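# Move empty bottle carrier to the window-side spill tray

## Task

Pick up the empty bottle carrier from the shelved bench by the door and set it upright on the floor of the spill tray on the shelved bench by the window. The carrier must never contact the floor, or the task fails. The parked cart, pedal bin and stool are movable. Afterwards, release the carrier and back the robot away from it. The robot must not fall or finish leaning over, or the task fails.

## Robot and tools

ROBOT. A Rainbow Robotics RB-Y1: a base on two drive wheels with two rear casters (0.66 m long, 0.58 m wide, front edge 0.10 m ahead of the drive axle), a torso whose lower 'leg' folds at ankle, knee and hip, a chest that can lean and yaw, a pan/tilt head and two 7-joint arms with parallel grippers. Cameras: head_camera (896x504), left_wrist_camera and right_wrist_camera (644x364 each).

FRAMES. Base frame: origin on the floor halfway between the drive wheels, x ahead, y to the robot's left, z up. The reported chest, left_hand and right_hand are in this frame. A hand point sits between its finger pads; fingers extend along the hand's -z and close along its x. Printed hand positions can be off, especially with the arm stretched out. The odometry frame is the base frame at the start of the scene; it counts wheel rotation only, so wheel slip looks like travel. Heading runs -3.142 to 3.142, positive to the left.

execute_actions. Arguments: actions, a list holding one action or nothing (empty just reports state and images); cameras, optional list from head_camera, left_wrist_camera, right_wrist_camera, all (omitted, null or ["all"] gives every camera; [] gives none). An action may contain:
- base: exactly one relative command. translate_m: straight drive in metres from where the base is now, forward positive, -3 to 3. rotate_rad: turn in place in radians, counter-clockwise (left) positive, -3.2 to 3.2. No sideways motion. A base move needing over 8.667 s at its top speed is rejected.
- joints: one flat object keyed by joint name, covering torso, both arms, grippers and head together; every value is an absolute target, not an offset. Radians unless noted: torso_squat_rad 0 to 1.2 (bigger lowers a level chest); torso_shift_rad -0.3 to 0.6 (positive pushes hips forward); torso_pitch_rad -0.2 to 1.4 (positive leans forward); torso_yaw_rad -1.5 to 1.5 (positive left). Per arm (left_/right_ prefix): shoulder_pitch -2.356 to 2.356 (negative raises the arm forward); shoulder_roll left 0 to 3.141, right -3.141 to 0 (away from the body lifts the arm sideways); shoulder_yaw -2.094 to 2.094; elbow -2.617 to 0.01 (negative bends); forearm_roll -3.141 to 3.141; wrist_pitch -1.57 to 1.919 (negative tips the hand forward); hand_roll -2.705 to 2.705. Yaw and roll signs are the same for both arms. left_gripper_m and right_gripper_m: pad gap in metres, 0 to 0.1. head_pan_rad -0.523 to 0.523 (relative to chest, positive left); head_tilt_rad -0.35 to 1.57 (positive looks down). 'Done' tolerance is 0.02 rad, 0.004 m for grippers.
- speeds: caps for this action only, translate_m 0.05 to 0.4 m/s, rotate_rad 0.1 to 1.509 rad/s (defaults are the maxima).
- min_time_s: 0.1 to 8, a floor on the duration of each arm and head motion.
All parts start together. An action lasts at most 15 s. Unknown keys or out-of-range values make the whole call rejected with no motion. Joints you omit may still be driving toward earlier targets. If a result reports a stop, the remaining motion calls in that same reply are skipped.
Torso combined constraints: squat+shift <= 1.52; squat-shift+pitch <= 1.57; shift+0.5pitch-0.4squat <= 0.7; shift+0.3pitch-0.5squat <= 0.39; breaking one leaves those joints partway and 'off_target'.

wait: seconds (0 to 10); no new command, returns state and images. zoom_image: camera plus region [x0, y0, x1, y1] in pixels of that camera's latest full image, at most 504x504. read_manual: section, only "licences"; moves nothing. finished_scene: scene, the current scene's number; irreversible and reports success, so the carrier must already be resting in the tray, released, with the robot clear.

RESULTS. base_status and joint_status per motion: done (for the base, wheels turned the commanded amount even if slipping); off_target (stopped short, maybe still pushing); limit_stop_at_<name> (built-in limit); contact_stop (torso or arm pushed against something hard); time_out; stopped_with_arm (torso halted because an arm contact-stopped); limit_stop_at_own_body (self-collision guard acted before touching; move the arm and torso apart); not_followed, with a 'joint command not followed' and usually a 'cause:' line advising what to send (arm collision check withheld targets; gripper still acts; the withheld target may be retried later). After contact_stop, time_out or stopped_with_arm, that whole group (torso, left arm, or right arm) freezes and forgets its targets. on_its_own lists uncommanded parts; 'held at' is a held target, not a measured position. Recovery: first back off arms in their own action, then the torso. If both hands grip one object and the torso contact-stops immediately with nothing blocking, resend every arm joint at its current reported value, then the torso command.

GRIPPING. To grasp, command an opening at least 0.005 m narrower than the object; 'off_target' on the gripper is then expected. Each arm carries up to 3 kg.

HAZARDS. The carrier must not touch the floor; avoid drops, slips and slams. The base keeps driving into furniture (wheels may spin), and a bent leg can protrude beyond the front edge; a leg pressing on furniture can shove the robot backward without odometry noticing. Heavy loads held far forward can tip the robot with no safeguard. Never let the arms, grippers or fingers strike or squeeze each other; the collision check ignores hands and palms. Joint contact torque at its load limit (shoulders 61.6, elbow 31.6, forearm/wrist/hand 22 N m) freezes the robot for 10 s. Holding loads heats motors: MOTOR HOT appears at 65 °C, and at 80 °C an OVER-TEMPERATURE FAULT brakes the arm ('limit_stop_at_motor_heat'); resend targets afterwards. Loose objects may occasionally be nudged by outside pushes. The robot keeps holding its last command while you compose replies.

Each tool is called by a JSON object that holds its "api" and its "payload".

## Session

{"api": "execute_actions", "payload": {"actions": [], "cameras": ["head_camera"]}}

Scene clock: 0.00 s.
base_odometry: x=+0.000 y=+0.000 heading=+0.000 (m, m, rad; odometry frame)
base_status: not commanded
joint_positions: torso_squat_rad=+0.350 torso_shift_rad=+0.000 torso_pitch_rad=+0.000 torso_yaw_rad=+0.000 left_shoulder_pitch_rad=-0.001 left_shoulder_roll_rad=+0.017 left_shoulder_yaw_rad=-0.016 left_elbow_rad=-0.100 left_forearm_roll_rad=+0.019 left_wrist_pitch_rad=+0.040 left_hand_roll_rad=-0.028 left_gripper_m=+0.100 right_shoulder_pitch_rad=-0.047 right_shoulder_roll_rad=-0.038 right_shoulder_yaw_rad=+0.040 right_elbow_rad=-0.258 right_forearm_roll_rad=-0.035 right_wrist_pitch_rad=+0.030 right_hand_roll_rad=+0.028 right_gripper_m=+0.099 head_pan_rad=+0.000 head_tilt_rad=+0.400
joint_status: not commanded
chest: x=-0.2283 y=-0.0010 z=+1.2474 quat_wxyz=(+1.000, +0.001, +0.000, +0.000) (m; base frame)
left_hand: x=-0.1881 y=+0.2320 z=+0.5639 quat_wxyz=(+0.999, +0.009, -0.030, -0.013) (m; base frame)
right_hand: x=-0.0760 y=-0.2415 z=+0.5774 quat_wxyz=(+0.990, -0.014, -0.136, +0.026) (m; base frame)
pictures: head_camera
camera_calibration (this result's frames):
head_camera: T_world_to_cam=[[0.033257, -0.998702, 0.0385772, -0.051109], [-0.356062, -0.0479053, -0.933234, 1.33304], [0.93387, 0.0173006, -0.357193, 0.653355], [0, 0, 0, 1]] pos_world=[-0.133803, 0.00151382, 1.47939]
Images, in order (width x height): head_camera 896x504.

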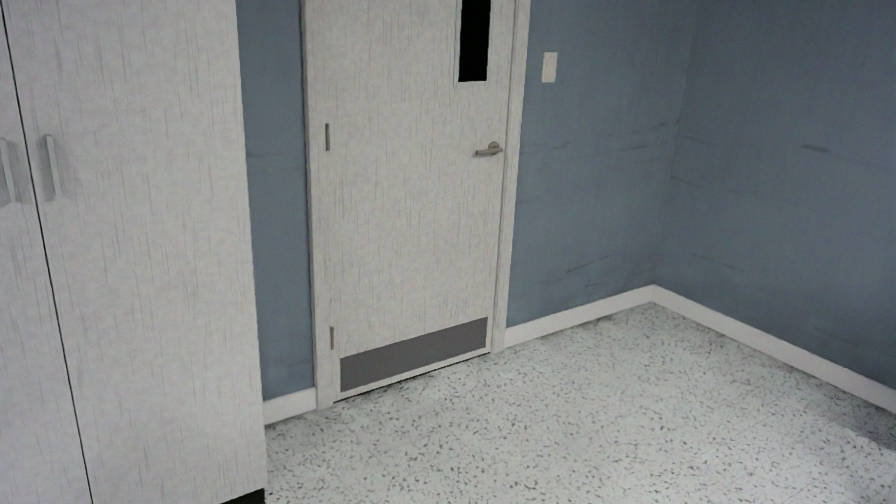

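{"api": "execute_actions", "payload": {"actions": [{"base":{"rotate_rad":-1.0},"joints":{"torso_squat_rad":0,"head_tilt_rad":0.5}}], "cameras": ["head_camera"]}}

Scene clock: 9.87 s.
base_odometry: x=+0.000 y=+0.000 heading=-1.000 (m, m, rad; odometry frame)
base_status: done
joint_positions: torso_squat_rad=+0.001 torso_shift_rad=+0.000 torso_pitch_rad=+0.000 torso_yaw_rad=+0.000 left_shoulder_pitch_rad=-0.001 left_shoulder_roll_rad=+0.017 left_shoulder_yaw_rad=-0.016 left_elbow_rad=-0.100 left_forearm_roll_rad=+0.019 left_wrist_pitch_rad=+0.040 left_hand_roll_rad=-0.028 left_gripper_m=+0.100 right_shoulder_pitch_rad=-0.047 right_shoulder_roll_rad=-0.038 right_shoulder_yaw_rad=+0.040 right_elbow_rad=-0.258 right_forearm_roll_rad=-0.035 right_wrist_pitch_rad=+0.030 right_hand_roll_rad=+0.028 right_gripper_m=+0.099 head_pan_rad=+0.000 head_tilt_rad=+0.500
joint_status: all done
chest: x=-0.2284 y=-0.0010 z=+1.2899 quat_wxyz=(+1.000, +0.001, +0.000, +0.000) (m; base frame)
left_hand: x=-0.1881 y=+0.2320 z=+0.6064 quat_wxyz=(+0.999, +0.009, -0.030, -0.013) (m; base frame)
right_hand: x=-0.0761 y=-0.2416 z=+0.6200 quat_wxyz=(+0.990, -0.014, -0.136, +0.026) (m; base frame)
pictures: head_camera
camera_calibration (this result's frames):
head_camera: T_world_to_cam=[[0.0370932, -0.998695, 0.0350965, -0.0468], [-0.447813, -0.0480089, -0.892837, 1.29359], [0.893358, 0.0174015, -0.449009, 0.79708], [0, 0, 0, 1]] pos_world=[-0.131054, 0.0014947, 1.51451]
Images, in order (width x height): head_camera 896x504.

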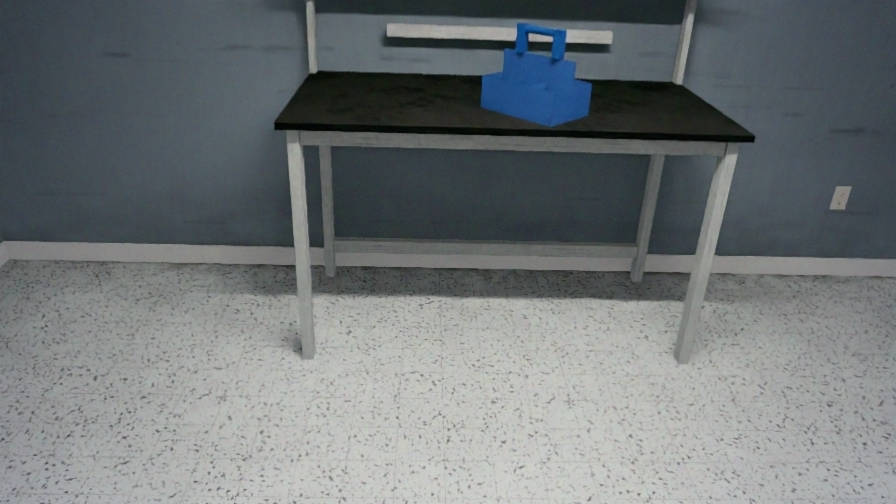

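{"api": "execute_actions", "payload": {"actions": [{"base":{"translate_m":1.45},"joints":{"head_tilt_rad":0.7,"head_pan_rad":-0.15,"right_shoulder_pitch_rad":-1.8,"right_shoulder_roll_rad":-0.33,"right_shoulder_yaw_rad":-0.4,"right_elbow_rad":-0.15,"right_forearm_roll_rad":0,"right_wrist_pitch_rad":1.9,"right_hand_roll_rad":-0.6},"min_time_s":3.5}], "cameras": ["head_camera"]}}

Scene clock: 38.03 s.
base_odometry: x=+0.783 y=-1.220 heading=-1.000 (m, m, rad; odometry frame)
base_status: done
joint_positions: torso_squat_rad=+0.000 torso_shift_rad=+0.000 torso_pitch_rad=+0.000 torso_yaw_rad=+0.000 left_shoulder_pitch_rad=-0.001 left_shoulder_roll_rad=+0.017 left_shoulder_yaw_rad=-0.016 left_elbow_rad=-0.100 left_forearm_roll_rad=+0.019 left_wrist_pitch_rad=+0.040 left_hand_roll_rad=-0.028 left_gripper_m=+0.100 right_shoulder_pitch_rad=-1.800 right_shoulder_roll_rad=-0.330 right_shoulder_yaw_rad=-0.400 right_elbow_rad=-0.150 right_forearm_roll_rad=+0.000 right_wrist_pitch_rad=+1.900 right_hand_roll_rad=-0.600 right_gripper_m=+0.099 head_pan_rad=-0.150 head_tilt_rad=+0.700
joint_status: all done
chest: x=-0.2284 y=-0.0010 z=+1.2899 quat_wxyz=(+1.000, +0.001, +0.000, +0.000) (m; base frame)
left_hand: x=-0.1881 y=+0.2320 z=+0.6064 quat_wxyz=(+0.999, +0.009, -0.030, -0.013) (m; base frame)
right_hand: x=+0.2895 y=-0.1627 z=+1.2879 quat_wxyz=(+0.969, +0.023, -0.007, -0.245) (m; base frame)
pictures: head_camera
camera_calibration (this result's frames):
head_camera: T_world_to_cam=[[-0.10622, -0.993974, 0.0270726, -0.0644207], [-0.616699, 0.0444962, -0.785941, 1.09959], [0.78, -0.100178, -0.617709, 1.02486], [0, 0, 0, 1]] pos_world=[-0.128119, -0.0102914, 1.49902]
Images, in order (width x height): head_camera 896x504.

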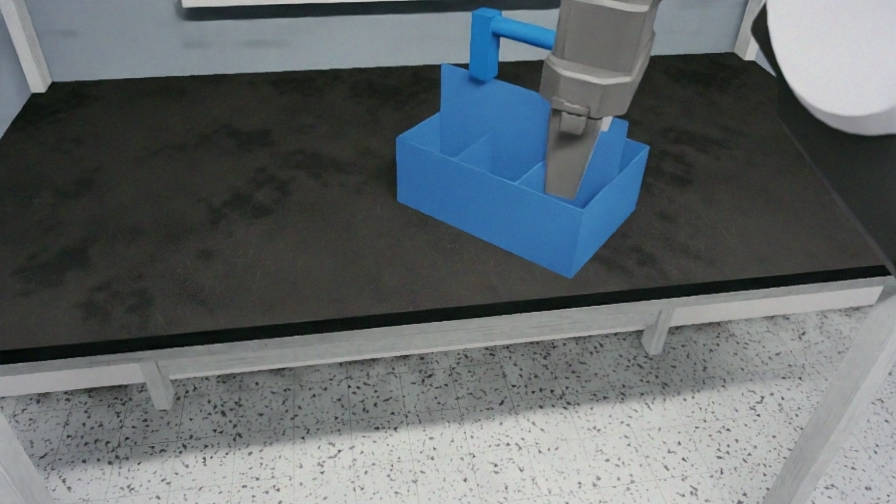

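{"api": "execute_actions", "payload": {"actions": [{"base":{"translate_m":0.41},"joints":{"head_tilt_rad":0.75,"torso_yaw_rad":-0.12,"torso_shift_rad":0.1,"right_hand_roll_rad":-0.71}}], "cameras": ["head_camera","right_wrist_camera"]}}

Scene clock: 52.27 s.
base_odometry: x=+1.004 y=-1.565 heading=-1.001 (m, m, rad; odometry frame)
base_status: done
joint_positions: torso_squat_rad=+0.000 torso_shift_rad=+0.100 torso_pitch_rad=+0.000 torso_yaw_rad=-0.120 left_shoulder_pitch_rad=-0.001 left_shoulder_roll_rad=+0.017 left_shoulder_yaw_rad=-0.016 left_elbow_rad=-0.100 left_forearm_roll_rad=+0.019 left_wrist_pitch_rad=+0.040 left_hand_roll_rad=-0.028 left_gripper_m=+0.100 right_shoulder_pitch_rad=-1.800 right_shoulder_roll_rad=-0.330 right_shoulder_yaw_rad=-0.400 right_elbow_rad=-0.150 right_forearm_roll_rad=+0.000 right_wrist_pitch_rad=+1.900 right_hand_roll_rad=-0.710 right_gripper_m=+0.099 head_pan_rad=-0.150 head_tilt_rad=+0.750
joint_status: all done
chest: x=-0.1582 y=-0.0010 z=+1.2864 quat_wxyz=(+0.998, +0.001, +0.000, -0.060) (m; base frame)
left_hand: x=-0.0903 y=+0.2255 z=+0.6030 quat_wxyz=(+0.997, +0.007, -0.031, -0.073) (m; base frame)
right_hand: x=+0.3365 y=-0.2237 z=+1.2844 quat_wxyz=(+0.935, +0.023, -0.008, -0.354) (m; base frame)
pictures: head_camera, right_wrist_camera
camera_calibration (this result's frames):
head_camera: T_world_to_cam=[[-0.223416, -0.974406, 0.0248803, -0.0721659], [-0.644145, 0.128439, -0.754043, 1.08929], [0.731548, -0.184492, -0.656354, 1.01835], [0, 0, 0, 1]] pos_world=[-0.0594338, -0.0223489, 1.49157]
right_wrist_camera: T_world_to_cam=[[-0.766717, 0.6416, 0.0222524, 0.374035], [0.494835, 0.568538, 0.657193, -0.845656], [0.409004, 0.514892, -0.753394, 1.03129], [0, 0, 0, 1]] pos_world=[0.283436, -0.290198, 1.32441]
Images, in order (width x height): head_camera 896x504, right_wrist_camera 644x364.

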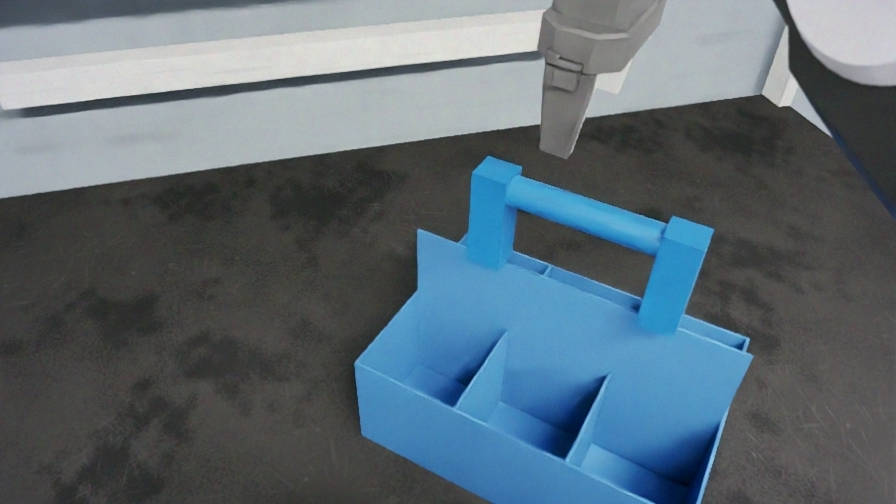

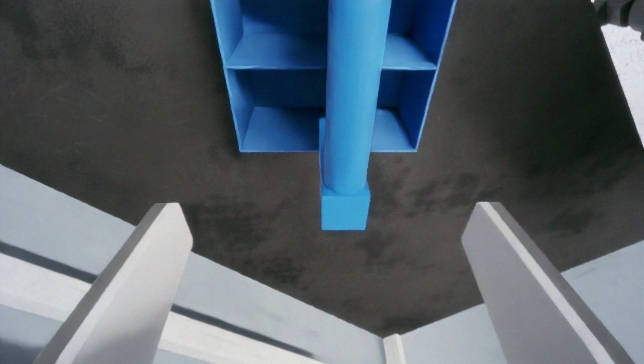

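{"api": "execute_actions", "payload": {"actions": [{"joints":{"head_tilt_rad":0.65,"torso_squat_rad":0.59}}], "cameras": ["head_camera","right_wrist_camera"]}}

Scene clock: 66.63 s.
base_odometry: x=+1.004 y=-1.565 heading=-1.001 (m, m, rad; odometry frame)
base_status: not commanded
joint_positions: torso_squat_rad=+0.590 torso_shift_rad=+0.100 torso_pitch_rad=+0.000 torso_yaw_rad=-0.120 left_shoulder_pitch_rad=-0.001 left_shoulder_roll_rad=+0.017 left_shoulder_yaw_rad=-0.016 left_elbow_rad=-0.100 left_forearm_roll_rad=+0.019 left_wrist_pitch_rad=+0.040 left_hand_roll_rad=-0.028 left_gripper_m=+0.100 right_shoulder_pitch_rad=-1.800 right_shoulder_roll_rad=-0.330 right_shoulder_yaw_rad=-0.400 right_elbow_rad=-0.150 right_forearm_roll_rad=+0.000 right_wrist_pitch_rad=+1.900 right_hand_roll_rad=-0.710 right_gripper_m=+0.099 head_pan_rad=-0.150 head_tilt_rad=+0.650
joint_status: all done
chest: x=-0.1701 y=-0.0009 z=+1.1687 quat_wxyz=(+0.998, +0.001, +0.000, -0.060) (m; base frame)
left_hand: x=-0.1021 y=+0.2256 z=+0.4852 quat_wxyz=(+0.997, +0.007, -0.031, -0.073) (m; base frame)
right_hand: x=+0.3246 y=-0.2236 z=+1.1667 quat_wxyz=(+0.935, +0.023, -0.008, -0.354) (m; base frame)
pictures: head_camera, right_wrist_camera
camera_calibration (this result's frames):
head_camera: T_world_to_cam=[[-0.226158, -0.973655, 0.0291453, -0.0780385], [-0.568369, 0.107602, -0.815707, 1.08838], [0.791081, -0.201044, -0.57773, 0.850957], [0, 0, 0, 1]] pos_world=[-0.0722219, -0.0220148, 1.3817]
right_wrist_camera: T_world_to_cam=[[-0.76672, 0.6416, 0.0221315, 0.367616], [0.49473, 0.568536, 0.657275, -0.762568], [0.409125, 0.514895, -0.753326, 0.947335], [0, 0, 0, 1]] pos_world=[0.271545, -0.290093, 1.20673]
Images, in order (width x height): head_camera 896x504, right_wrist_camera 644x364.

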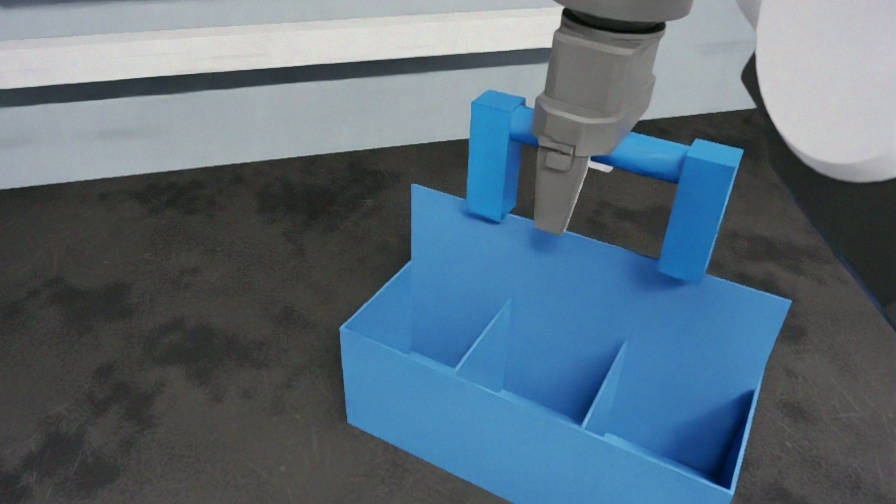

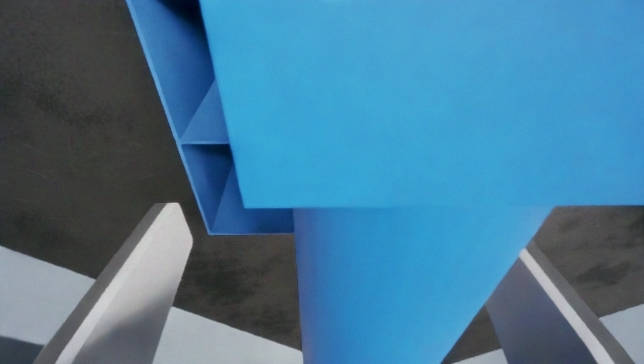

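{"api": "execute_actions", "payload": {"actions": [{"joints":{"torso_squat_rad":0.575,"torso_shift_rad":0.085,"right_gripper_m":0.012}}], "cameras": ["head_camera"]}}

{"api": "execute_actions", "payload": {"actions": [{"joints":{"torso_squat_rad":0.2}}], "cameras": ["head_camera"]}}

Scene clock: 75.30 s.
base_odometry: x=+1.004 y=-1.565 heading=-1.001 (m, m, rad; odometry frame)
base_status: not commanded
joint_positions: torso_squat_rad=+0.575 torso_shift_rad=+0.085 torso_pitch_rad=+0.000 torso_yaw_rad=-0.120 left_shoulder_pitch_rad=-0.001 left_shoulder_roll_rad=+0.017 left_shoulder_yaw_rad=-0.016 left_elbow_rad=-0.100 left_forearm_roll_rad=+0.019 left_wrist_pitch_rad=+0.040 left_hand_roll_rad=-0.028 left_gripper_m=+0.100 right_shoulder_pitch_rad=-1.800 right_shoulder_roll_rad=-0.330 right_shoulder_yaw_rad=-0.400 right_elbow_rad=-0.150 right_forearm_roll_rad=+0.000 right_wrist_pitch_rad=+1.900 right_hand_roll_rad=-0.710 right_gripper_m=+0.024 head_pan_rad=-0.150 head_tilt_rad=+0.650
joint_status: right_gripper_m off_target (ended at +0.024, target +0.012); the others done
chest: x=-0.1783 y=-0.0009 z=+1.1752 quat_wxyz=(+0.998, +0.001, +0.000, -0.060) (m; base frame)
left_hand: x=-0.1103 y=+0.2256 z=+0.4918 quat_wxyz=(+0.997, +0.007, -0.031, -0.073) (m; base frame)
right_hand: x=+0.3164 y=-0.2236 z=+1.1733 quat_wxyz=(+0.935, +0.023, -0.008, -0.354) (m; base frame)
pictures: head_camera
camera_calibration (this result's frames):
head_camera: T_world_to_cam=[[-0.226159, -0.973654, 0.0291454, -0.0800927], [-0.568369, 0.107603, -0.815707, 1.08906], [0.791081, -0.201045, -0.57773, 0.861237], [0, 0, 0, 1]] pos_world=[-0.0804345, -0.0220208, 1.38825]
Images, in order (width x height): head_camera 896x504.

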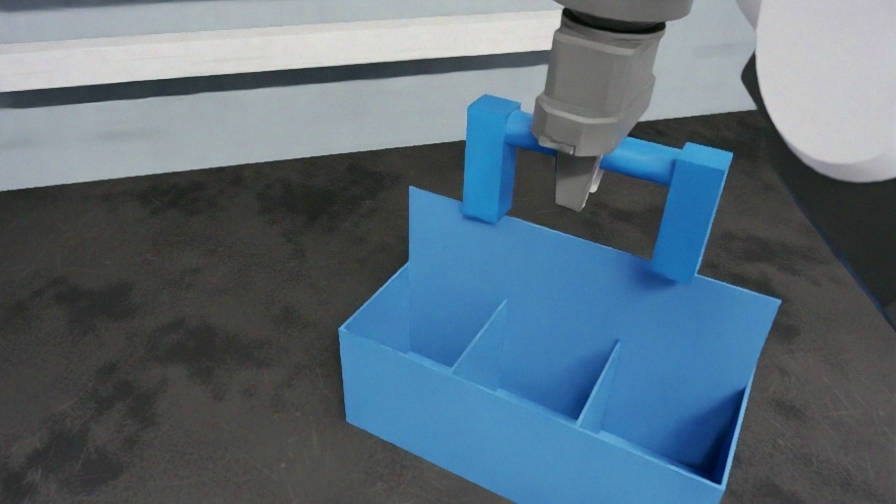

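Scene clock: 77.33 s.
base_odometry: x=+1.004 y=-1.565 heading=-1.001 (m, m, rad; odometry frame)
base_status: not commanded
joint_positions: torso_squat_rad=+0.200 torso_shift_rad=+0.085 torso_pitch_rad=+0.000 torso_yaw_rad=-0.120 left_shoulder_pitch_rad=-0.001 left_shoulder_roll_rad=+0.017 left_shoulder_yaw_rad=-0.016 left_elbow_rad=-0.100 left_forearm_roll_rad=+0.019 left_wrist_pitch_rad=+0.040 left_hand_roll_rad=-0.028 left_gripper_m=+0.100 right_shoulder_pitch_rad=-1.800 right_shoulder_roll_rad=-0.330 right_shoulder_yaw_rad=-0.400 right_elbow_rad=-0.150 right_forearm_roll_rad=+0.000 right_wrist_pitch_rad=+1.900 right_hand_roll_rad=-0.710 right_gripper_m=+0.024 head_pan_rad=-0.150 head_tilt_rad=+0.650
joint_status: all done
chest: x=-0.1698 y=-0.0010 z=+1.2735 quat_wxyz=(+0.998, +0.001, +0.000, -0.060) (m; base frame)
left_hand: x=-0.1019 y=+0.2255 z=+0.5900 quat_wxyz=(+0.997, +0.007, -0.031, -0.073) (m; base frame)
right_hand: x=+0.3249 y=-0.2238 z=+1.2712 quat_wxyz=(+0.935, +0.023, -0.007, -0.354) (m; base frame)
pictures: head_camera
camera_calibration (this result's frames):
head_camera: T_world_to_cam=[[-0.226149, -0.973654, 0.0292195, -0.0812014], [-0.568634, 0.107602, -0.815523, 1.1738], [0.790893, -0.201045, -0.577987, 0.91152], [0, 0, 0, 1]] pos_world=[-0.071818, -0.0221081, 1.48648]
Images, in order (width x height): head_camera 896x504.

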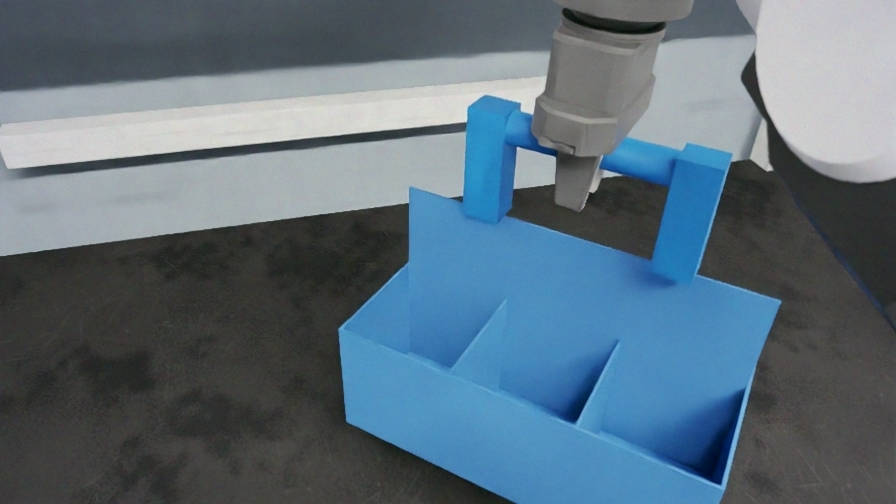

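{"api": "execute_actions", "payload": {"actions": [{"base":{"translate_m":-0.6},"joints":{"head_tilt_rad":0.45,"head_pan_rad":0.35,"torso_yaw_rad":0,"torso_shift_rad":0,"torso_squat_rad":0,"right_hand_roll_rad":-0.1},"min_time_s":2}], "cameras": []}}

{"api": "execute_actions", "payload": {"actions": [{"base":{"rotate_rad":2.8}}], "cameras": ["head_camera"]}}

Scene clock: 92.83 s.
base_odometry: x=+0.681 y=-1.060 heading=-1.002 (m, m, rad; odometry frame)
base_status: done
joint_positions: torso_squat_rad=+0.000 torso_shift_rad=+0.000 torso_pitch_rad=+0.000 torso_yaw_rad=+0.000 left_shoulder_pitch_rad=-0.001 left_shoulder_roll_rad=+0.017 left_shoulder_yaw_rad=-0.016 left_elbow_rad=-0.100 left_forearm_roll_rad=+0.019 left_wrist_pitch_rad=+0.040 left_hand_roll_rad=-0.028 left_gripper_m=+0.100 right_shoulder_pitch_rad=-1.800 right_shoulder_roll_rad=-0.330 right_shoulder_yaw_rad=-0.400 right_elbow_rad=-0.150 right_forearm_roll_rad=+0.000 right_wrist_pitch_rad=+1.900 right_hand_roll_rad=-0.100 right_gripper_m=+0.024 head_pan_rad=+0.350 head_tilt_rad=+0.450
joint_status: all done
chest: x=-0.2281 y=-0.0011 z=+1.2899 quat_wxyz=(+1.000, +0.001, +0.000, +0.000) (m; base frame)
left_hand: x=-0.1878 y=+0.2320 z=+0.6065 quat_wxyz=(+0.999, +0.009, -0.030, -0.013) (m; base frame)
right_hand: x=+0.2896 y=-0.1630 z=+1.2877 quat_wxyz=(+1.000, +0.021, -0.013, +0.003) (m; base frame)
pictures: none
No camera images: the call's "cameras" was empty. Leave "cameras" out to get every camera's image.

Scene clock: 97.90 s.
base_odometry: x=+0.681 y=-1.060 heading=+1.798 (m, m, rad; odometry frame)
base_status: done
joint_positions: torso_squat_rad=+0.000 torso_shift_rad=+0.000 torso_pitch_rad=+0.000 torso_yaw_rad=+0.000 left_shoulder_pitch_rad=-0.001 left_shoulder_roll_rad=+0.017 left_shoulder_yaw_rad=-0.016 left_elbow_rad=-0.100 left_forearm_roll_rad=+0.019 left_wrist_pitch_rad=+0.040 left_hand_roll_rad=-0.028 left_gripper_m=+0.100 right_shoulder_pitch_rad=-1.800 right_shoulder_roll_rad=-0.330 right_shoulder_yaw_rad=-0.400 right_elbow_rad=-0.150 right_forearm_roll_rad=+0.000 right_wrist_pitch_rad=+1.900 right_hand_roll_rad=-0.100 right_gripper_m=+0.024 head_pan_rad=+0.350 head_tilt_rad=+0.450
joint_status: not commanded
chest: x=-0.2281 y=-0.0011 z=+1.2899 quat_wxyz=(+1.000, +0.001, +0.000, +0.000) (m; base frame)
left_hand: x=-0.1878 y=+0.2320 z=+0.6065 quat_wxyz=(+0.999, +0.009, -0.030, -0.013) (m; base frame)
right_hand: x=+0.2896 y=-0.1630 z=+1.2877 quat_wxyz=(+1.000, +0.021, -0.013, +0.003) (m; base frame)
pictures: head_camera
camera_calibration (this result's frames):
head_camera: T_world_to_cam=[[0.374967, -0.926298, 0.0370389, 0.0200152], [-0.361502, -0.182894, -0.914257, 1.34324], [0.853649, 0.329427, -0.403437, 0.721184], [0, 0, 0, 1]] pos_world=[-0.137561, 0.0266323, 1.51827]
Images, in order (width x height): head_camera 896x504.

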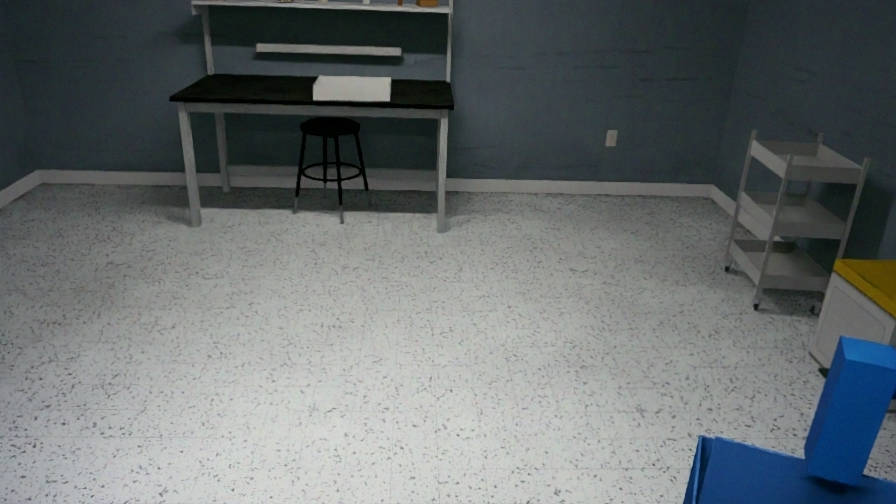

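{"api": "execute_actions", "payload": {"actions": [{"base":{"rotate_rad":0.59}}], "cameras": []}}

{"api": "execute_actions", "payload": {"actions": [{"base":{"translate_m":2.75},"joints":{"head_tilt_rad":0.6,"torso_yaw_rad":-0.45,"head_pan_rad":0.45,"right_shoulder_pitch_rad":-1.42,"right_shoulder_roll_rad":-0.2,"right_shoulder_yaw_rad":-0.31,"right_elbow_rad":-0.55},"min_time_s":3}], "cameras": ["head_camera"]}}

Scene clock: 111.33 s.
base_odometry: x=+0.681 y=-1.060 heading=+2.387 (m, m, rad; odometry frame)
base_status: done
joint_positions: torso_squat_rad=+0.000 torso_shift_rad=+0.000 torso_pitch_rad=+0.000 torso_yaw_rad=+0.000 left_shoulder_pitch_rad=-0.001 left_shoulder_roll_rad=+0.017 left_shoulder_yaw_rad=-0.016 left_elbow_rad=-0.100 left_forearm_roll_rad=+0.019 left_wrist_pitch_rad=+0.040 left_hand_roll_rad=-0.028 left_gripper_m=+0.100 right_shoulder_pitch_rad=-1.800 right_shoulder_roll_rad=-0.330 right_shoulder_yaw_rad=-0.400 right_elbow_rad=-0.150 right_forearm_roll_rad=+0.000 right_wrist_pitch_rad=+1.900 right_hand_roll_rad=-0.100 right_gripper_m=+0.024 head_pan_rad=+0.350 head_tilt_rad=+0.450
joint_status: not commanded
chest: x=-0.2281 y=-0.0011 z=+1.2899 quat_wxyz=(+1.000, +0.001, +0.000, +0.000) (m; base frame)
left_hand: x=-0.1878 y=+0.2320 z=+0.6065 quat_wxyz=(+0.999, +0.009, -0.030, -0.013) (m; base frame)
right_hand: x=+0.2896 y=-0.1630 z=+1.2877 quat_wxyz=(+1.000, +0.021, -0.013, +0.003) (m; base frame)
pictures: none
No camera images: the call's "cameras" was empty. Leave "cameras" out to get every camera's image.

Scene clock: 119.67 s.
base_odometry: x=-1.325 y=+0.822 heading=+2.388 (m, m, rad; odometry frame)
base_status: done
joint_positions: torso_squat_rad=+0.000 torso_shift_rad=+0.000 torso_pitch_rad=+0.000 torso_yaw_rad=-0.450 left_shoulder_pitch_rad=-0.001 left_shoulder_roll_rad=+0.017 left_shoulder_yaw_rad=-0.016 left_elbow_rad=-0.100 left_forearm_roll_rad=+0.019 left_wrist_pitch_rad=+0.040 left_hand_roll_rad=-0.028 left_gripper_m=+0.100 right_shoulder_pitch_rad=-1.420 right_shoulder_roll_rad=-0.200 right_shoulder_yaw_rad=-0.310 right_elbow_rad=-0.550 right_forearm_roll_rad=+0.000 right_wrist_pitch_rad=+1.900 right_hand_roll_rad=-0.100 right_gripper_m=+0.024 head_pan_rad=+0.450 head_tilt_rad=+0.600
joint_status: all done
chest: x=-0.2280 y=-0.0011 z=+1.2899 quat_wxyz=(+0.975, +0.001, +0.000, -0.223) (m; base frame)
left_hand: x=-0.0908 y=+0.1914 z=+0.6064 quat_wxyz=(+0.971, +0.002, -0.031, -0.236) (m; base frame)
right_hand: x=+0.1758 y=-0.3885 z=+1.1778 quat_wxyz=(+0.974, -0.010, -0.013, -0.226) (m; base frame)
pictures: head_camera
camera_calibration (this result's frames):
head_camera: T_world_to_cam=[[0.0399324, -0.998715, 0.031213, -0.0499628], [-0.534816, -0.0477497, -0.843618, 1.20086], [0.844025, 0.0169945, -0.536035, 0.918245], [0, 0, 0, 1]] pos_world=[-0.13079, -0.00816325, 1.50684]
Images, in order (width x height): head_camera 896x504.

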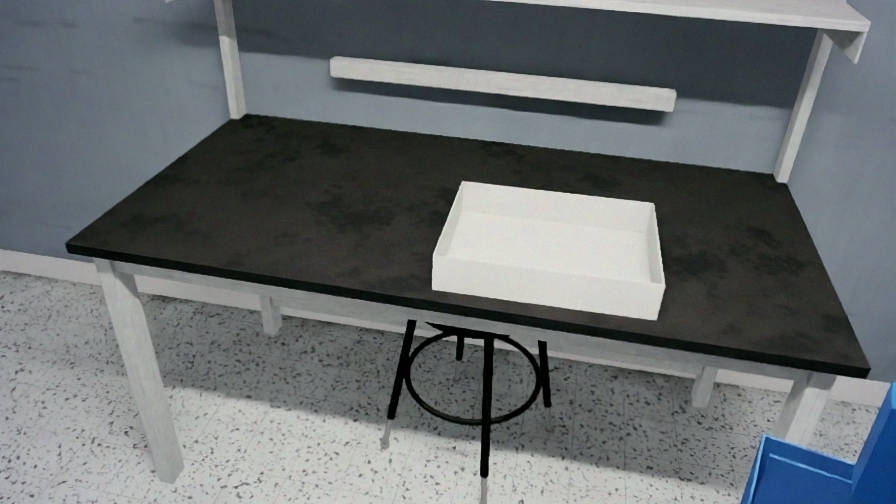

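{"api": "execute_actions", "payload": {"actions": [{"base":{"translate_m":0.7},"joints":{"head_tilt_rad":1.0,"torso_yaw_rad":0,"head_pan_rad":-0.2,"right_hand_roll_rad":-0.27,"torso_squat_rad":0.15},"min_time_s":1.5}], "cameras": ["head_camera"]}}

Scene clock: 132.07 s.
base_odometry: x=-1.835 y=+1.301 heading=+2.389 (m, m, rad; odometry frame)
base_status: done
joint_positions: torso_squat_rad=+0.150 torso_shift_rad=+0.000 torso_pitch_rad=+0.000 torso_yaw_rad=+0.000 left_shoulder_pitch_rad=-0.001 left_shoulder_roll_rad=+0.017 left_shoulder_yaw_rad=-0.016 left_elbow_rad=-0.100 left_forearm_roll_rad=+0.019 left_wrist_pitch_rad=+0.040 left_hand_roll_rad=-0.028 left_gripper_m=+0.100 right_shoulder_pitch_rad=-1.420 right_shoulder_roll_rad=-0.200 right_shoulder_yaw_rad=-0.310 right_elbow_rad=-0.550 right_forearm_roll_rad=+0.000 right_wrist_pitch_rad=+1.900 right_hand_roll_rad=-0.270 right_gripper_m=+0.024 head_pan_rad=-0.200 head_tilt_rad=+1.000
joint_status: all done
chest: x=-0.2280 y=-0.0010 z=+1.2821 quat_wxyz=(+1.000, +0.001, +0.000, +0.000) (m; base frame)
left_hand: x=-0.1878 y=+0.2320 z=+0.5986 quat_wxyz=(+0.999, +0.009, -0.030, -0.013) (m; base frame)
right_hand: x=+0.3041 y=-0.1741 z=+1.1701 quat_wxyz=(+0.996, -0.006, -0.016, -0.088) (m; base frame)
pictures: head_camera
camera_calibration (this result's frames):
head_camera: T_world_to_cam=[[-0.149702, -0.988645, 0.0130619, -0.0523651], [-0.814477, 0.115818, -0.568519, 0.730735], [0.560551, -0.0957469, -0.822566, 1.27814], [0, 0, 0, 1]] pos_world=[-0.129134, -0.0140249, 1.46747]
Images, in order (width x height): head_camera 896x504.

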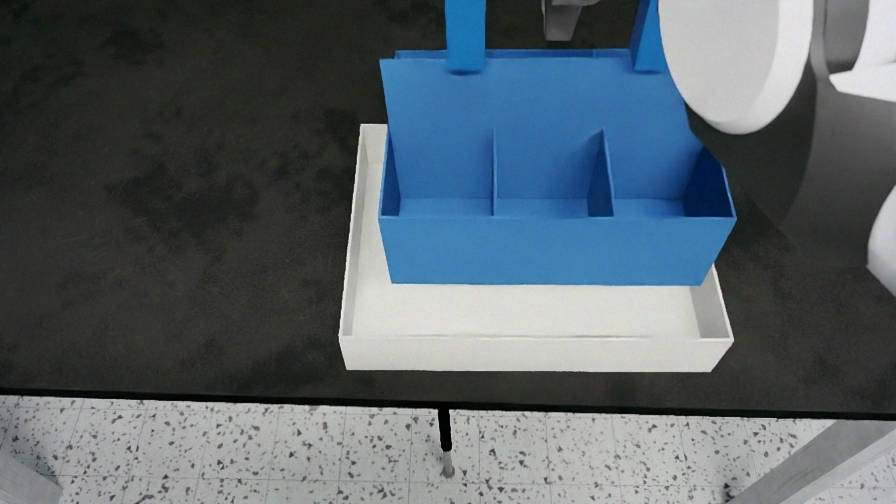

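{"api": "execute_actions", "payload": {"actions": [{"base":{"translate_m":0.025},"joints":{"torso_squat_rad":0.57}}], "cameras": ["head_camera"]}}

Scene clock: 143.00 s.
base_odometry: x=-1.854 y=+1.318 heading=+2.389 (m, m, rad; odometry frame)
base_status: done
joint_positions: torso_squat_rad=+0.570 torso_shift_rad=+0.000 torso_pitch_rad=+0.000 torso_yaw_rad=+0.000 left_shoulder_pitch_rad=-0.001 left_shoulder_roll_rad=+0.017 left_shoulder_yaw_rad=-0.016 left_elbow_rad=-0.100 left_forearm_roll_rad=+0.019 left_wrist_pitch_rad=+0.040 left_hand_roll_rad=-0.028 left_gripper_m=+0.100 right_shoulder_pitch_rad=-1.420 right_shoulder_roll_rad=-0.200 right_shoulder_yaw_rad=-0.310 right_elbow_rad=-0.550 right_forearm_roll_rad=+0.000 right_wrist_pitch_rad=+1.900 right_hand_roll_rad=-0.270 right_gripper_m=+0.024 head_pan_rad=-0.200 head_tilt_rad=+1.000
joint_status: all done
chest: x=-0.2281 y=-0.0009 z=+1.1793 quat_wxyz=(+1.000, +0.001, +0.000, +0.000) (m; base frame)
left_hand: x=-0.1877 y=+0.2320 z=+0.4958 quat_wxyz=(+0.999, +0.009, -0.030, -0.013) (m; base frame)
right_hand: x=+0.3041 y=-0.1740 z=+1.0673 quat_wxyz=(+0.996, -0.006, -0.016, -0.088) (m; base frame)
pictures: head_camera
camera_calibration (this result's frames):
head_camera: T_world_to_cam=[[-0.149709, -0.988644, 0.0130391, -0.0509167], [-0.814404, 0.115824, -0.568622, 0.672358], [0.560655, -0.0957467, -0.822495, 1.19356], [0, 0, 0, 1]] pos_world=[-0.129229, -0.013934, 1.36468]
Images, in order (width x height): head_camera 896x504.

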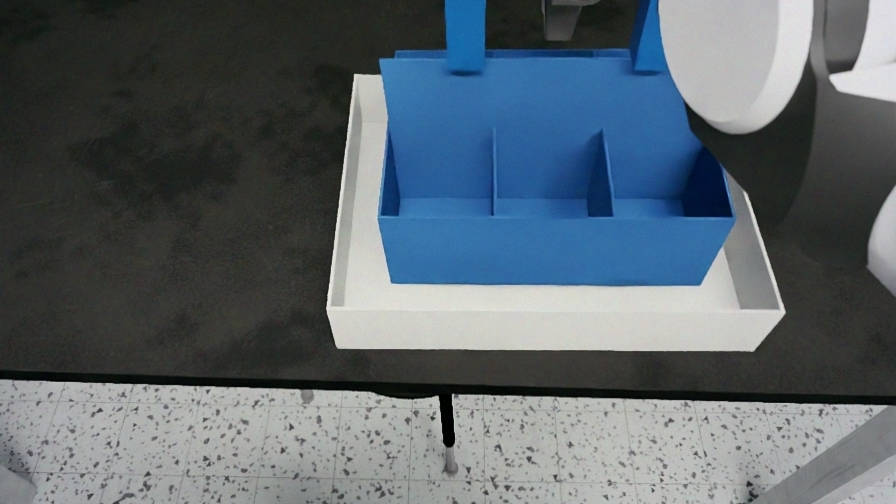

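{"api": "execute_actions", "payload": {"actions": [{"joints":{"torso_squat_rad":0.615}}], "cameras": ["head_camera"]}}

Scene clock: 148.43 s.
base_odometry: x=-1.854 y=+1.318 heading=+2.389 (m, m, rad; odometry frame)
base_status: not commanded
joint_positions: torso_squat_rad=+0.615 torso_shift_rad=+0.000 torso_pitch_rad=+0.000 torso_yaw_rad=+0.000 left_shoulder_pitch_rad=-0.001 left_shoulder_roll_rad=+0.017 left_shoulder_yaw_rad=-0.016 left_elbow_rad=-0.100 left_forearm_roll_rad=+0.019 left_wrist_pitch_rad=+0.040 left_hand_roll_rad=-0.028 left_gripper_m=+0.100 right_shoulder_pitch_rad=-1.420 right_shoulder_roll_rad=-0.200 right_shoulder_yaw_rad=-0.310 right_elbow_rad=-0.550 right_forearm_roll_rad=+0.000 right_wrist_pitch_rad=+1.900 right_hand_roll_rad=-0.270 right_gripper_m=+0.024 head_pan_rad=-0.200 head_tilt_rad=+1.000
joint_status: all done
chest: x=-0.2281 y=-0.0009 z=+1.1617 quat_wxyz=(+1.000, +0.001, +0.000, +0.000) (m; base frame)
left_hand: x=-0.1877 y=+0.2321 z=+0.4782 quat_wxyz=(+0.999, +0.009, -0.030, -0.013) (m; base frame)
right_hand: x=+0.3041 y=-0.1740 z=+1.0497 quat_wxyz=(+0.996, -0.006, -0.016, -0.088) (m; base frame)
pictures: head_camera
camera_calibration (this result's frames):
head_camera: T_world_to_cam=[[-0.14971, -0.988644, 0.0130387, -0.0506718], [-0.814405, 0.115826, -0.56862, 0.662352], [0.560653, -0.0957468, -0.822497, 1.1791], [0, 0, 0, 1]] pos_world=[-0.129231, -0.0139183, 1.3471]
Images, in order (width x height): head_camera 896x504.

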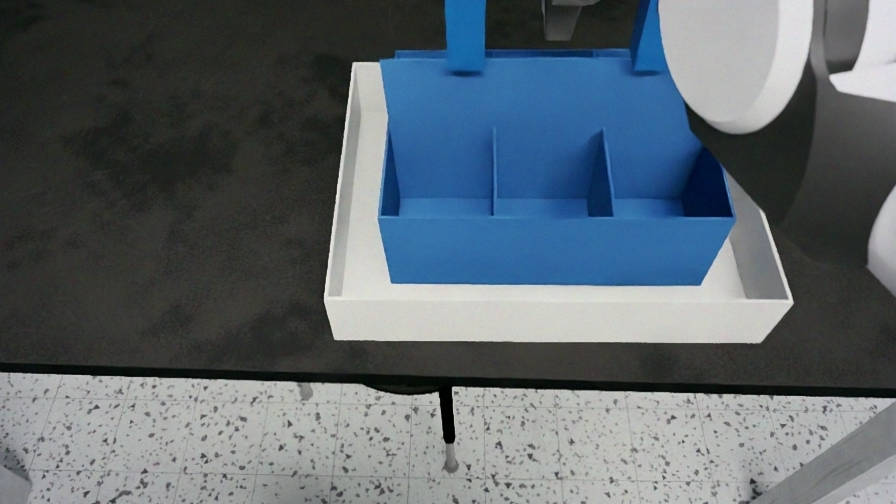

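{"api": "execute_actions", "payload": {"actions": [{"joints":{"torso_squat_rad":0.65}}], "cameras": ["head_camera"]}}

Scene clock: 164.30 s.
base_odometry: x=-1.854 y=+1.318 heading=+2.389 (m, m, rad; odometry frame)
base_status: not commanded
joint_positions: torso_squat_rad=+0.650 torso_shift_rad=+0.000 torso_pitch_rad=+0.000 torso_yaw_rad=+0.000 left_shoulder_pitch_rad=-0.001 left_shoulder_roll_rad=+0.017 left_shoulder_yaw_rad=-0.016 left_elbow_rad=-0.100 left_forearm_roll_rad=+0.019 left_wrist_pitch_rad=+0.040 left_hand_roll_rad=-0.028 left_gripper_m=+0.100 right_shoulder_pitch_rad=-1.420 right_shoulder_roll_rad=-0.200 right_shoulder_yaw_rad=-0.310 right_elbow_rad=-0.550 right_forearm_roll_rad=+0.000 right_wrist_pitch_rad=+1.900 right_hand_roll_rad=-0.270 right_gripper_m=+0.024 head_pan_rad=-0.200 head_tilt_rad=+1.000
joint_status: all done
chest: x=-0.2281 y=-0.0009 z=+1.1472 quat_wxyz=(+1.000, +0.001, +0.000, +0.000) (m; base frame)
left_hand: x=-0.1877 y=+0.2321 z=+0.4637 quat_wxyz=(+0.999, +0.009, -0.030, -0.013) (m; base frame)
right_hand: x=+0.3041 y=-0.1740 z=+1.0352 quat_wxyz=(+0.996, -0.006, -0.016, -0.088) (m; base frame)
pictures: head_camera
camera_calibration (this result's frames):
head_camera: T_world_to_cam=[[-0.14971, -0.988644, 0.0130384, -0.0504701], [-0.814405, 0.115826, -0.568621, 0.654114], [0.560653, -0.0957469, -0.822497, 1.16719], [0, 0, 0, 1]] pos_world=[-0.129233, -0.0139054, 1.33261]
Images, in order (width x height): head_camera 896x504.

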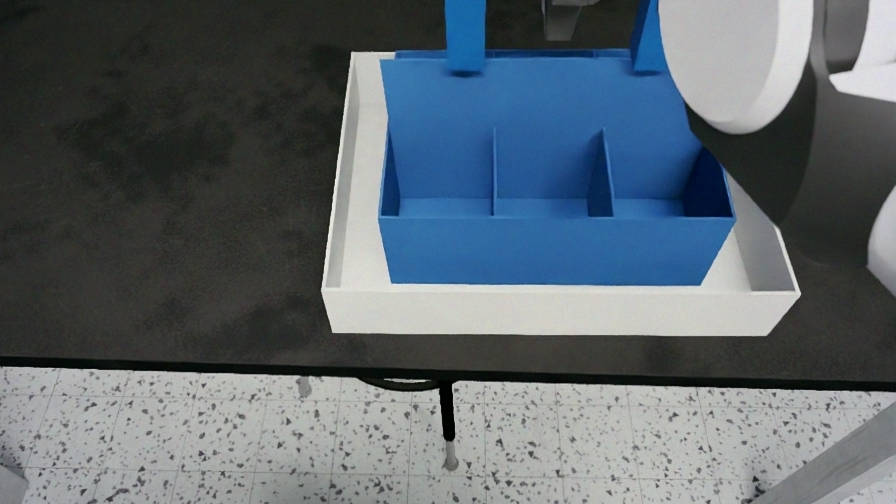

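{"api": "execute_actions", "payload": {"actions": [{"joints":{"torso_squat_rad":0.68}}], "cameras": ["head_camera"]}}

Scene clock: 174.10 s.
base_odometry: x=-1.854 y=+1.318 heading=+2.389 (m, m, rad; odometry frame)
base_status: not commanded
joint_positions: torso_squat_rad=+0.680 torso_shift_rad=+0.000 torso_pitch_rad=-0.001 torso_yaw_rad=+0.000 left_shoulder_pitch_rad=-0.001 left_shoulder_roll_rad=+0.017 left_shoulder_yaw_rad=-0.016 left_elbow_rad=-0.100 left_forearm_roll_rad=+0.019 left_wrist_pitch_rad=+0.040 left_hand_roll_rad=-0.028 left_gripper_m=+0.100 right_shoulder_pitch_rad=-1.421 right_shoulder_roll_rad=-0.200 right_shoulder_yaw_rad=-0.310 right_elbow_rad=-0.551 right_forearm_roll_rad=+0.000 right_wrist_pitch_rad=+1.900 right_hand_roll_rad=-0.270 right_gripper_m=+0.024 head_pan_rad=-0.200 head_tilt_rad=+1.000
joint_status: all done
chest: x=-0.2283 y=-0.0009 z=+1.1342 quat_wxyz=(+1.000, +0.001, +0.000, +0.000) (m; base frame)
left_hand: x=-0.1876 y=+0.2321 z=+0.4508 quat_wxyz=(+0.999, +0.009, -0.031, -0.013) (m; base frame)
right_hand: x=+0.3043 y=-0.1739 z=+1.0235 quat_wxyz=(+0.996, -0.006, -0.017, -0.088) (m; base frame)
pictures: head_camera
camera_calibration (this result's frames):
head_camera: T_world_to_cam=[[-0.14973, -0.988642, 0.0129962, -0.050272], [-0.814151, 0.115824, -0.568985, 0.647024], [0.561016, -0.0957749, -0.822246, 1.15645], [0, 0, 0, 1]] pos_world=[-0.129539, -0.0138829, 1.31969]
Images, in order (width x height): head_camera 896x504.

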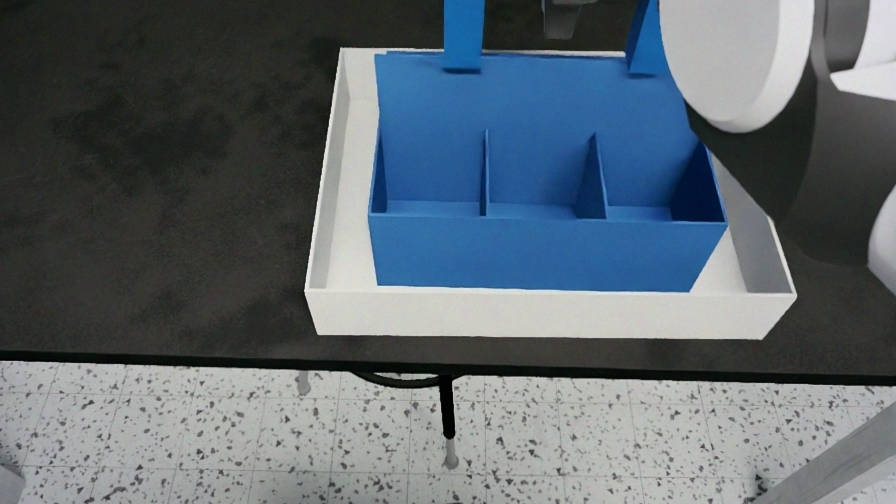

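{"api": "execute_actions", "payload": {"actions": [{"joints":{"right_gripper_m":0.08}}], "cameras": []}}

{"api": "execute_actions", "payload": {"actions": [{"joints":{"torso_squat_rad":0.35}}], "cameras": []}}

{"api": "execute_actions", "payload": {"actions": [{"base":{"translate_m":-0.6},"joints":{"head_pan_rad":0,"head_tilt_rad":0.7,"torso_squat_rad":0.2}}], "cameras": ["head_camera"]}}

Scene clock: 187.27 s.
base_odometry: x=-1.854 y=+1.318 heading=+2.389 (m, m, rad; odometry frame)
base_status: not commanded
joint_positions: torso_squat_rad=+0.680 torso_shift_rad=+0.000 torso_pitch_rad=+0.000 torso_yaw_rad=+0.000 left_shoulder_pitch_rad=-0.001 left_shoulder_roll_rad=+0.017 left_shoulder_yaw_rad=-0.016 left_elbow_rad=-0.100 left_forearm_roll_rad=+0.019 left_wrist_pitch_rad=+0.040 left_hand_roll_rad=-0.028 left_gripper_m=+0.100 right_shoulder_pitch_rad=-1.421 right_shoulder_roll_rad=-0.200 right_shoulder_yaw_rad=-0.310 right_elbow_rad=-0.550 right_forearm_roll_rad=+0.000 right_wrist_pitch_rad=+1.900 right_hand_roll_rad=-0.270 right_gripper_m=+0.080 head_pan_rad=-0.200 head_tilt_rad=+1.000
joint_status: all done
chest: x=-0.2282 y=-0.0009 z=+1.1342 quat_wxyz=(+1.000, +0.001, +0.000, +0.000) (m; base frame)
left_hand: x=-0.1877 y=+0.2321 z=+0.4508 quat_wxyz=(+0.999, +0.009, -0.031, -0.013) (m; base frame)
right_hand: x=+0.3042 y=-0.1741 z=+1.0229 quat_wxyz=(+0.996, -0.006, -0.017, -0.088) (m; base frame)
pictures: none
No camera images: the call's "cameras" was empty. Leave "cameras" out to get every camera's image.

Scene clock: 189.17 s.
base_odometry: x=-1.854 y=+1.318 heading=+2.389 (m, m, rad; odometry frame)
base_status: not commanded
joint_positions: torso_squat_rad=+0.350 torso_shift_rad=+0.000 torso_pitch_rad=+0.000 torso_yaw_rad=+0.000 left_shoulder_pitch_rad=-0.001 left_shoulder_roll_rad=+0.017 left_shoulder_yaw_rad=-0.016 left_elbow_rad=-0.100 left_forearm_roll_rad=+0.019 left_wrist_pitch_rad=+0.040 left_hand_roll_rad=-0.028 left_gripper_m=+0.100 right_shoulder_pitch_rad=-1.420 right_shoulder_roll_rad=-0.200 right_shoulder_yaw_rad=-0.310 right_elbow_rad=-0.550 right_forearm_roll_rad=+0.000 right_wrist_pitch_rad=+1.900 right_hand_roll_rad=-0.270 right_gripper_m=+0.080 head_pan_rad=-0.200 head_tilt_rad=+1.000
joint_status: all done
chest: x=-0.2280 y=-0.0010 z=+1.2475 quat_wxyz=(+1.000, +0.001, +0.000, +0.000) (m; base frame)
left_hand: x=-0.1877 y=+0.2320 z=+0.5640 quat_wxyz=(+0.999, +0.009, -0.030, -0.013) (m; base frame)
right_hand: x=+0.3043 y=-0.1742 z=+1.1359 quat_wxyz=(+0.996, -0.006, -0.016, -0.088) (m; base frame)
pictures: none
No camera images: the call's "cameras" was empty. Leave "cameras" out to get every camera's image.

Scene clock: 192.27 s.
base_odometry: x=-1.416 y=+0.908 heading=+2.390 (m, m, rad; odometry frame)
base_status: done
joint_positions: torso_squat_rad=+0.200 torso_shift_rad=+0.000 torso_pitch_rad=+0.000 torso_yaw_rad=+0.000 left_shoulder_pitch_rad=-0.001 left_shoulder_roll_rad=+0.017 left_shoulder_yaw_rad=-0.016 left_elbow_rad=-0.100 left_forearm_roll_rad=+0.019 left_wrist_pitch_rad=+0.040 left_hand_roll_rad=-0.028 left_gripper_m=+0.100 right_shoulder_pitch_rad=-1.420 right_shoulder_roll_rad=-0.200 right_shoulder_yaw_rad=-0.310 right_elbow_rad=-0.550 right_forearm_roll_rad=+0.000 right_wrist_pitch_rad=+1.900 right_hand_roll_rad=-0.270 right_gripper_m=+0.080 head_pan_rad=+0.000 head_tilt_rad=+0.700
joint_status: all done
chest: x=-0.2281 y=-0.0010 z=+1.2760 quat_wxyz=(+1.000, +0.001, +0.000, +0.000) (m; base frame)
left_hand: x=-0.1878 y=+0.2320 z=+0.5925 quat_wxyz=(+0.999, +0.009, -0.030, -0.013) (m; base frame)
right_hand: x=+0.3042 y=-0.1742 z=+1.1644 quat_wxyz=(+0.996, -0.006, -0.016, -0.088) (m; base frame)
pictures: head_camera
camera_calibration (this result's frames):
head_camera: T_world_to_cam=[[0.0430558, -0.998705, 0.0271053, -0.033288], [-0.6163, -0.0479035, -0.786053, 1.08888], [0.786333, 0.0171391, -0.617565, 1.01732], [0, 0, 0, 1]] pos_world=[-0.127443, 0.00148044, 1.48509]
Images, in order (width x height): head_camera 896x504.

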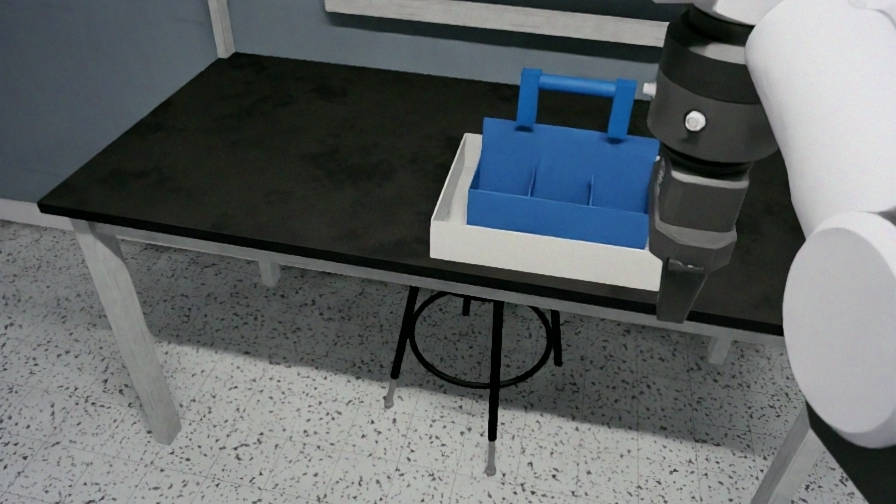

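{"api": "finished_scene", "payload": {"scene": 2}}

The scene is finished: the task was done.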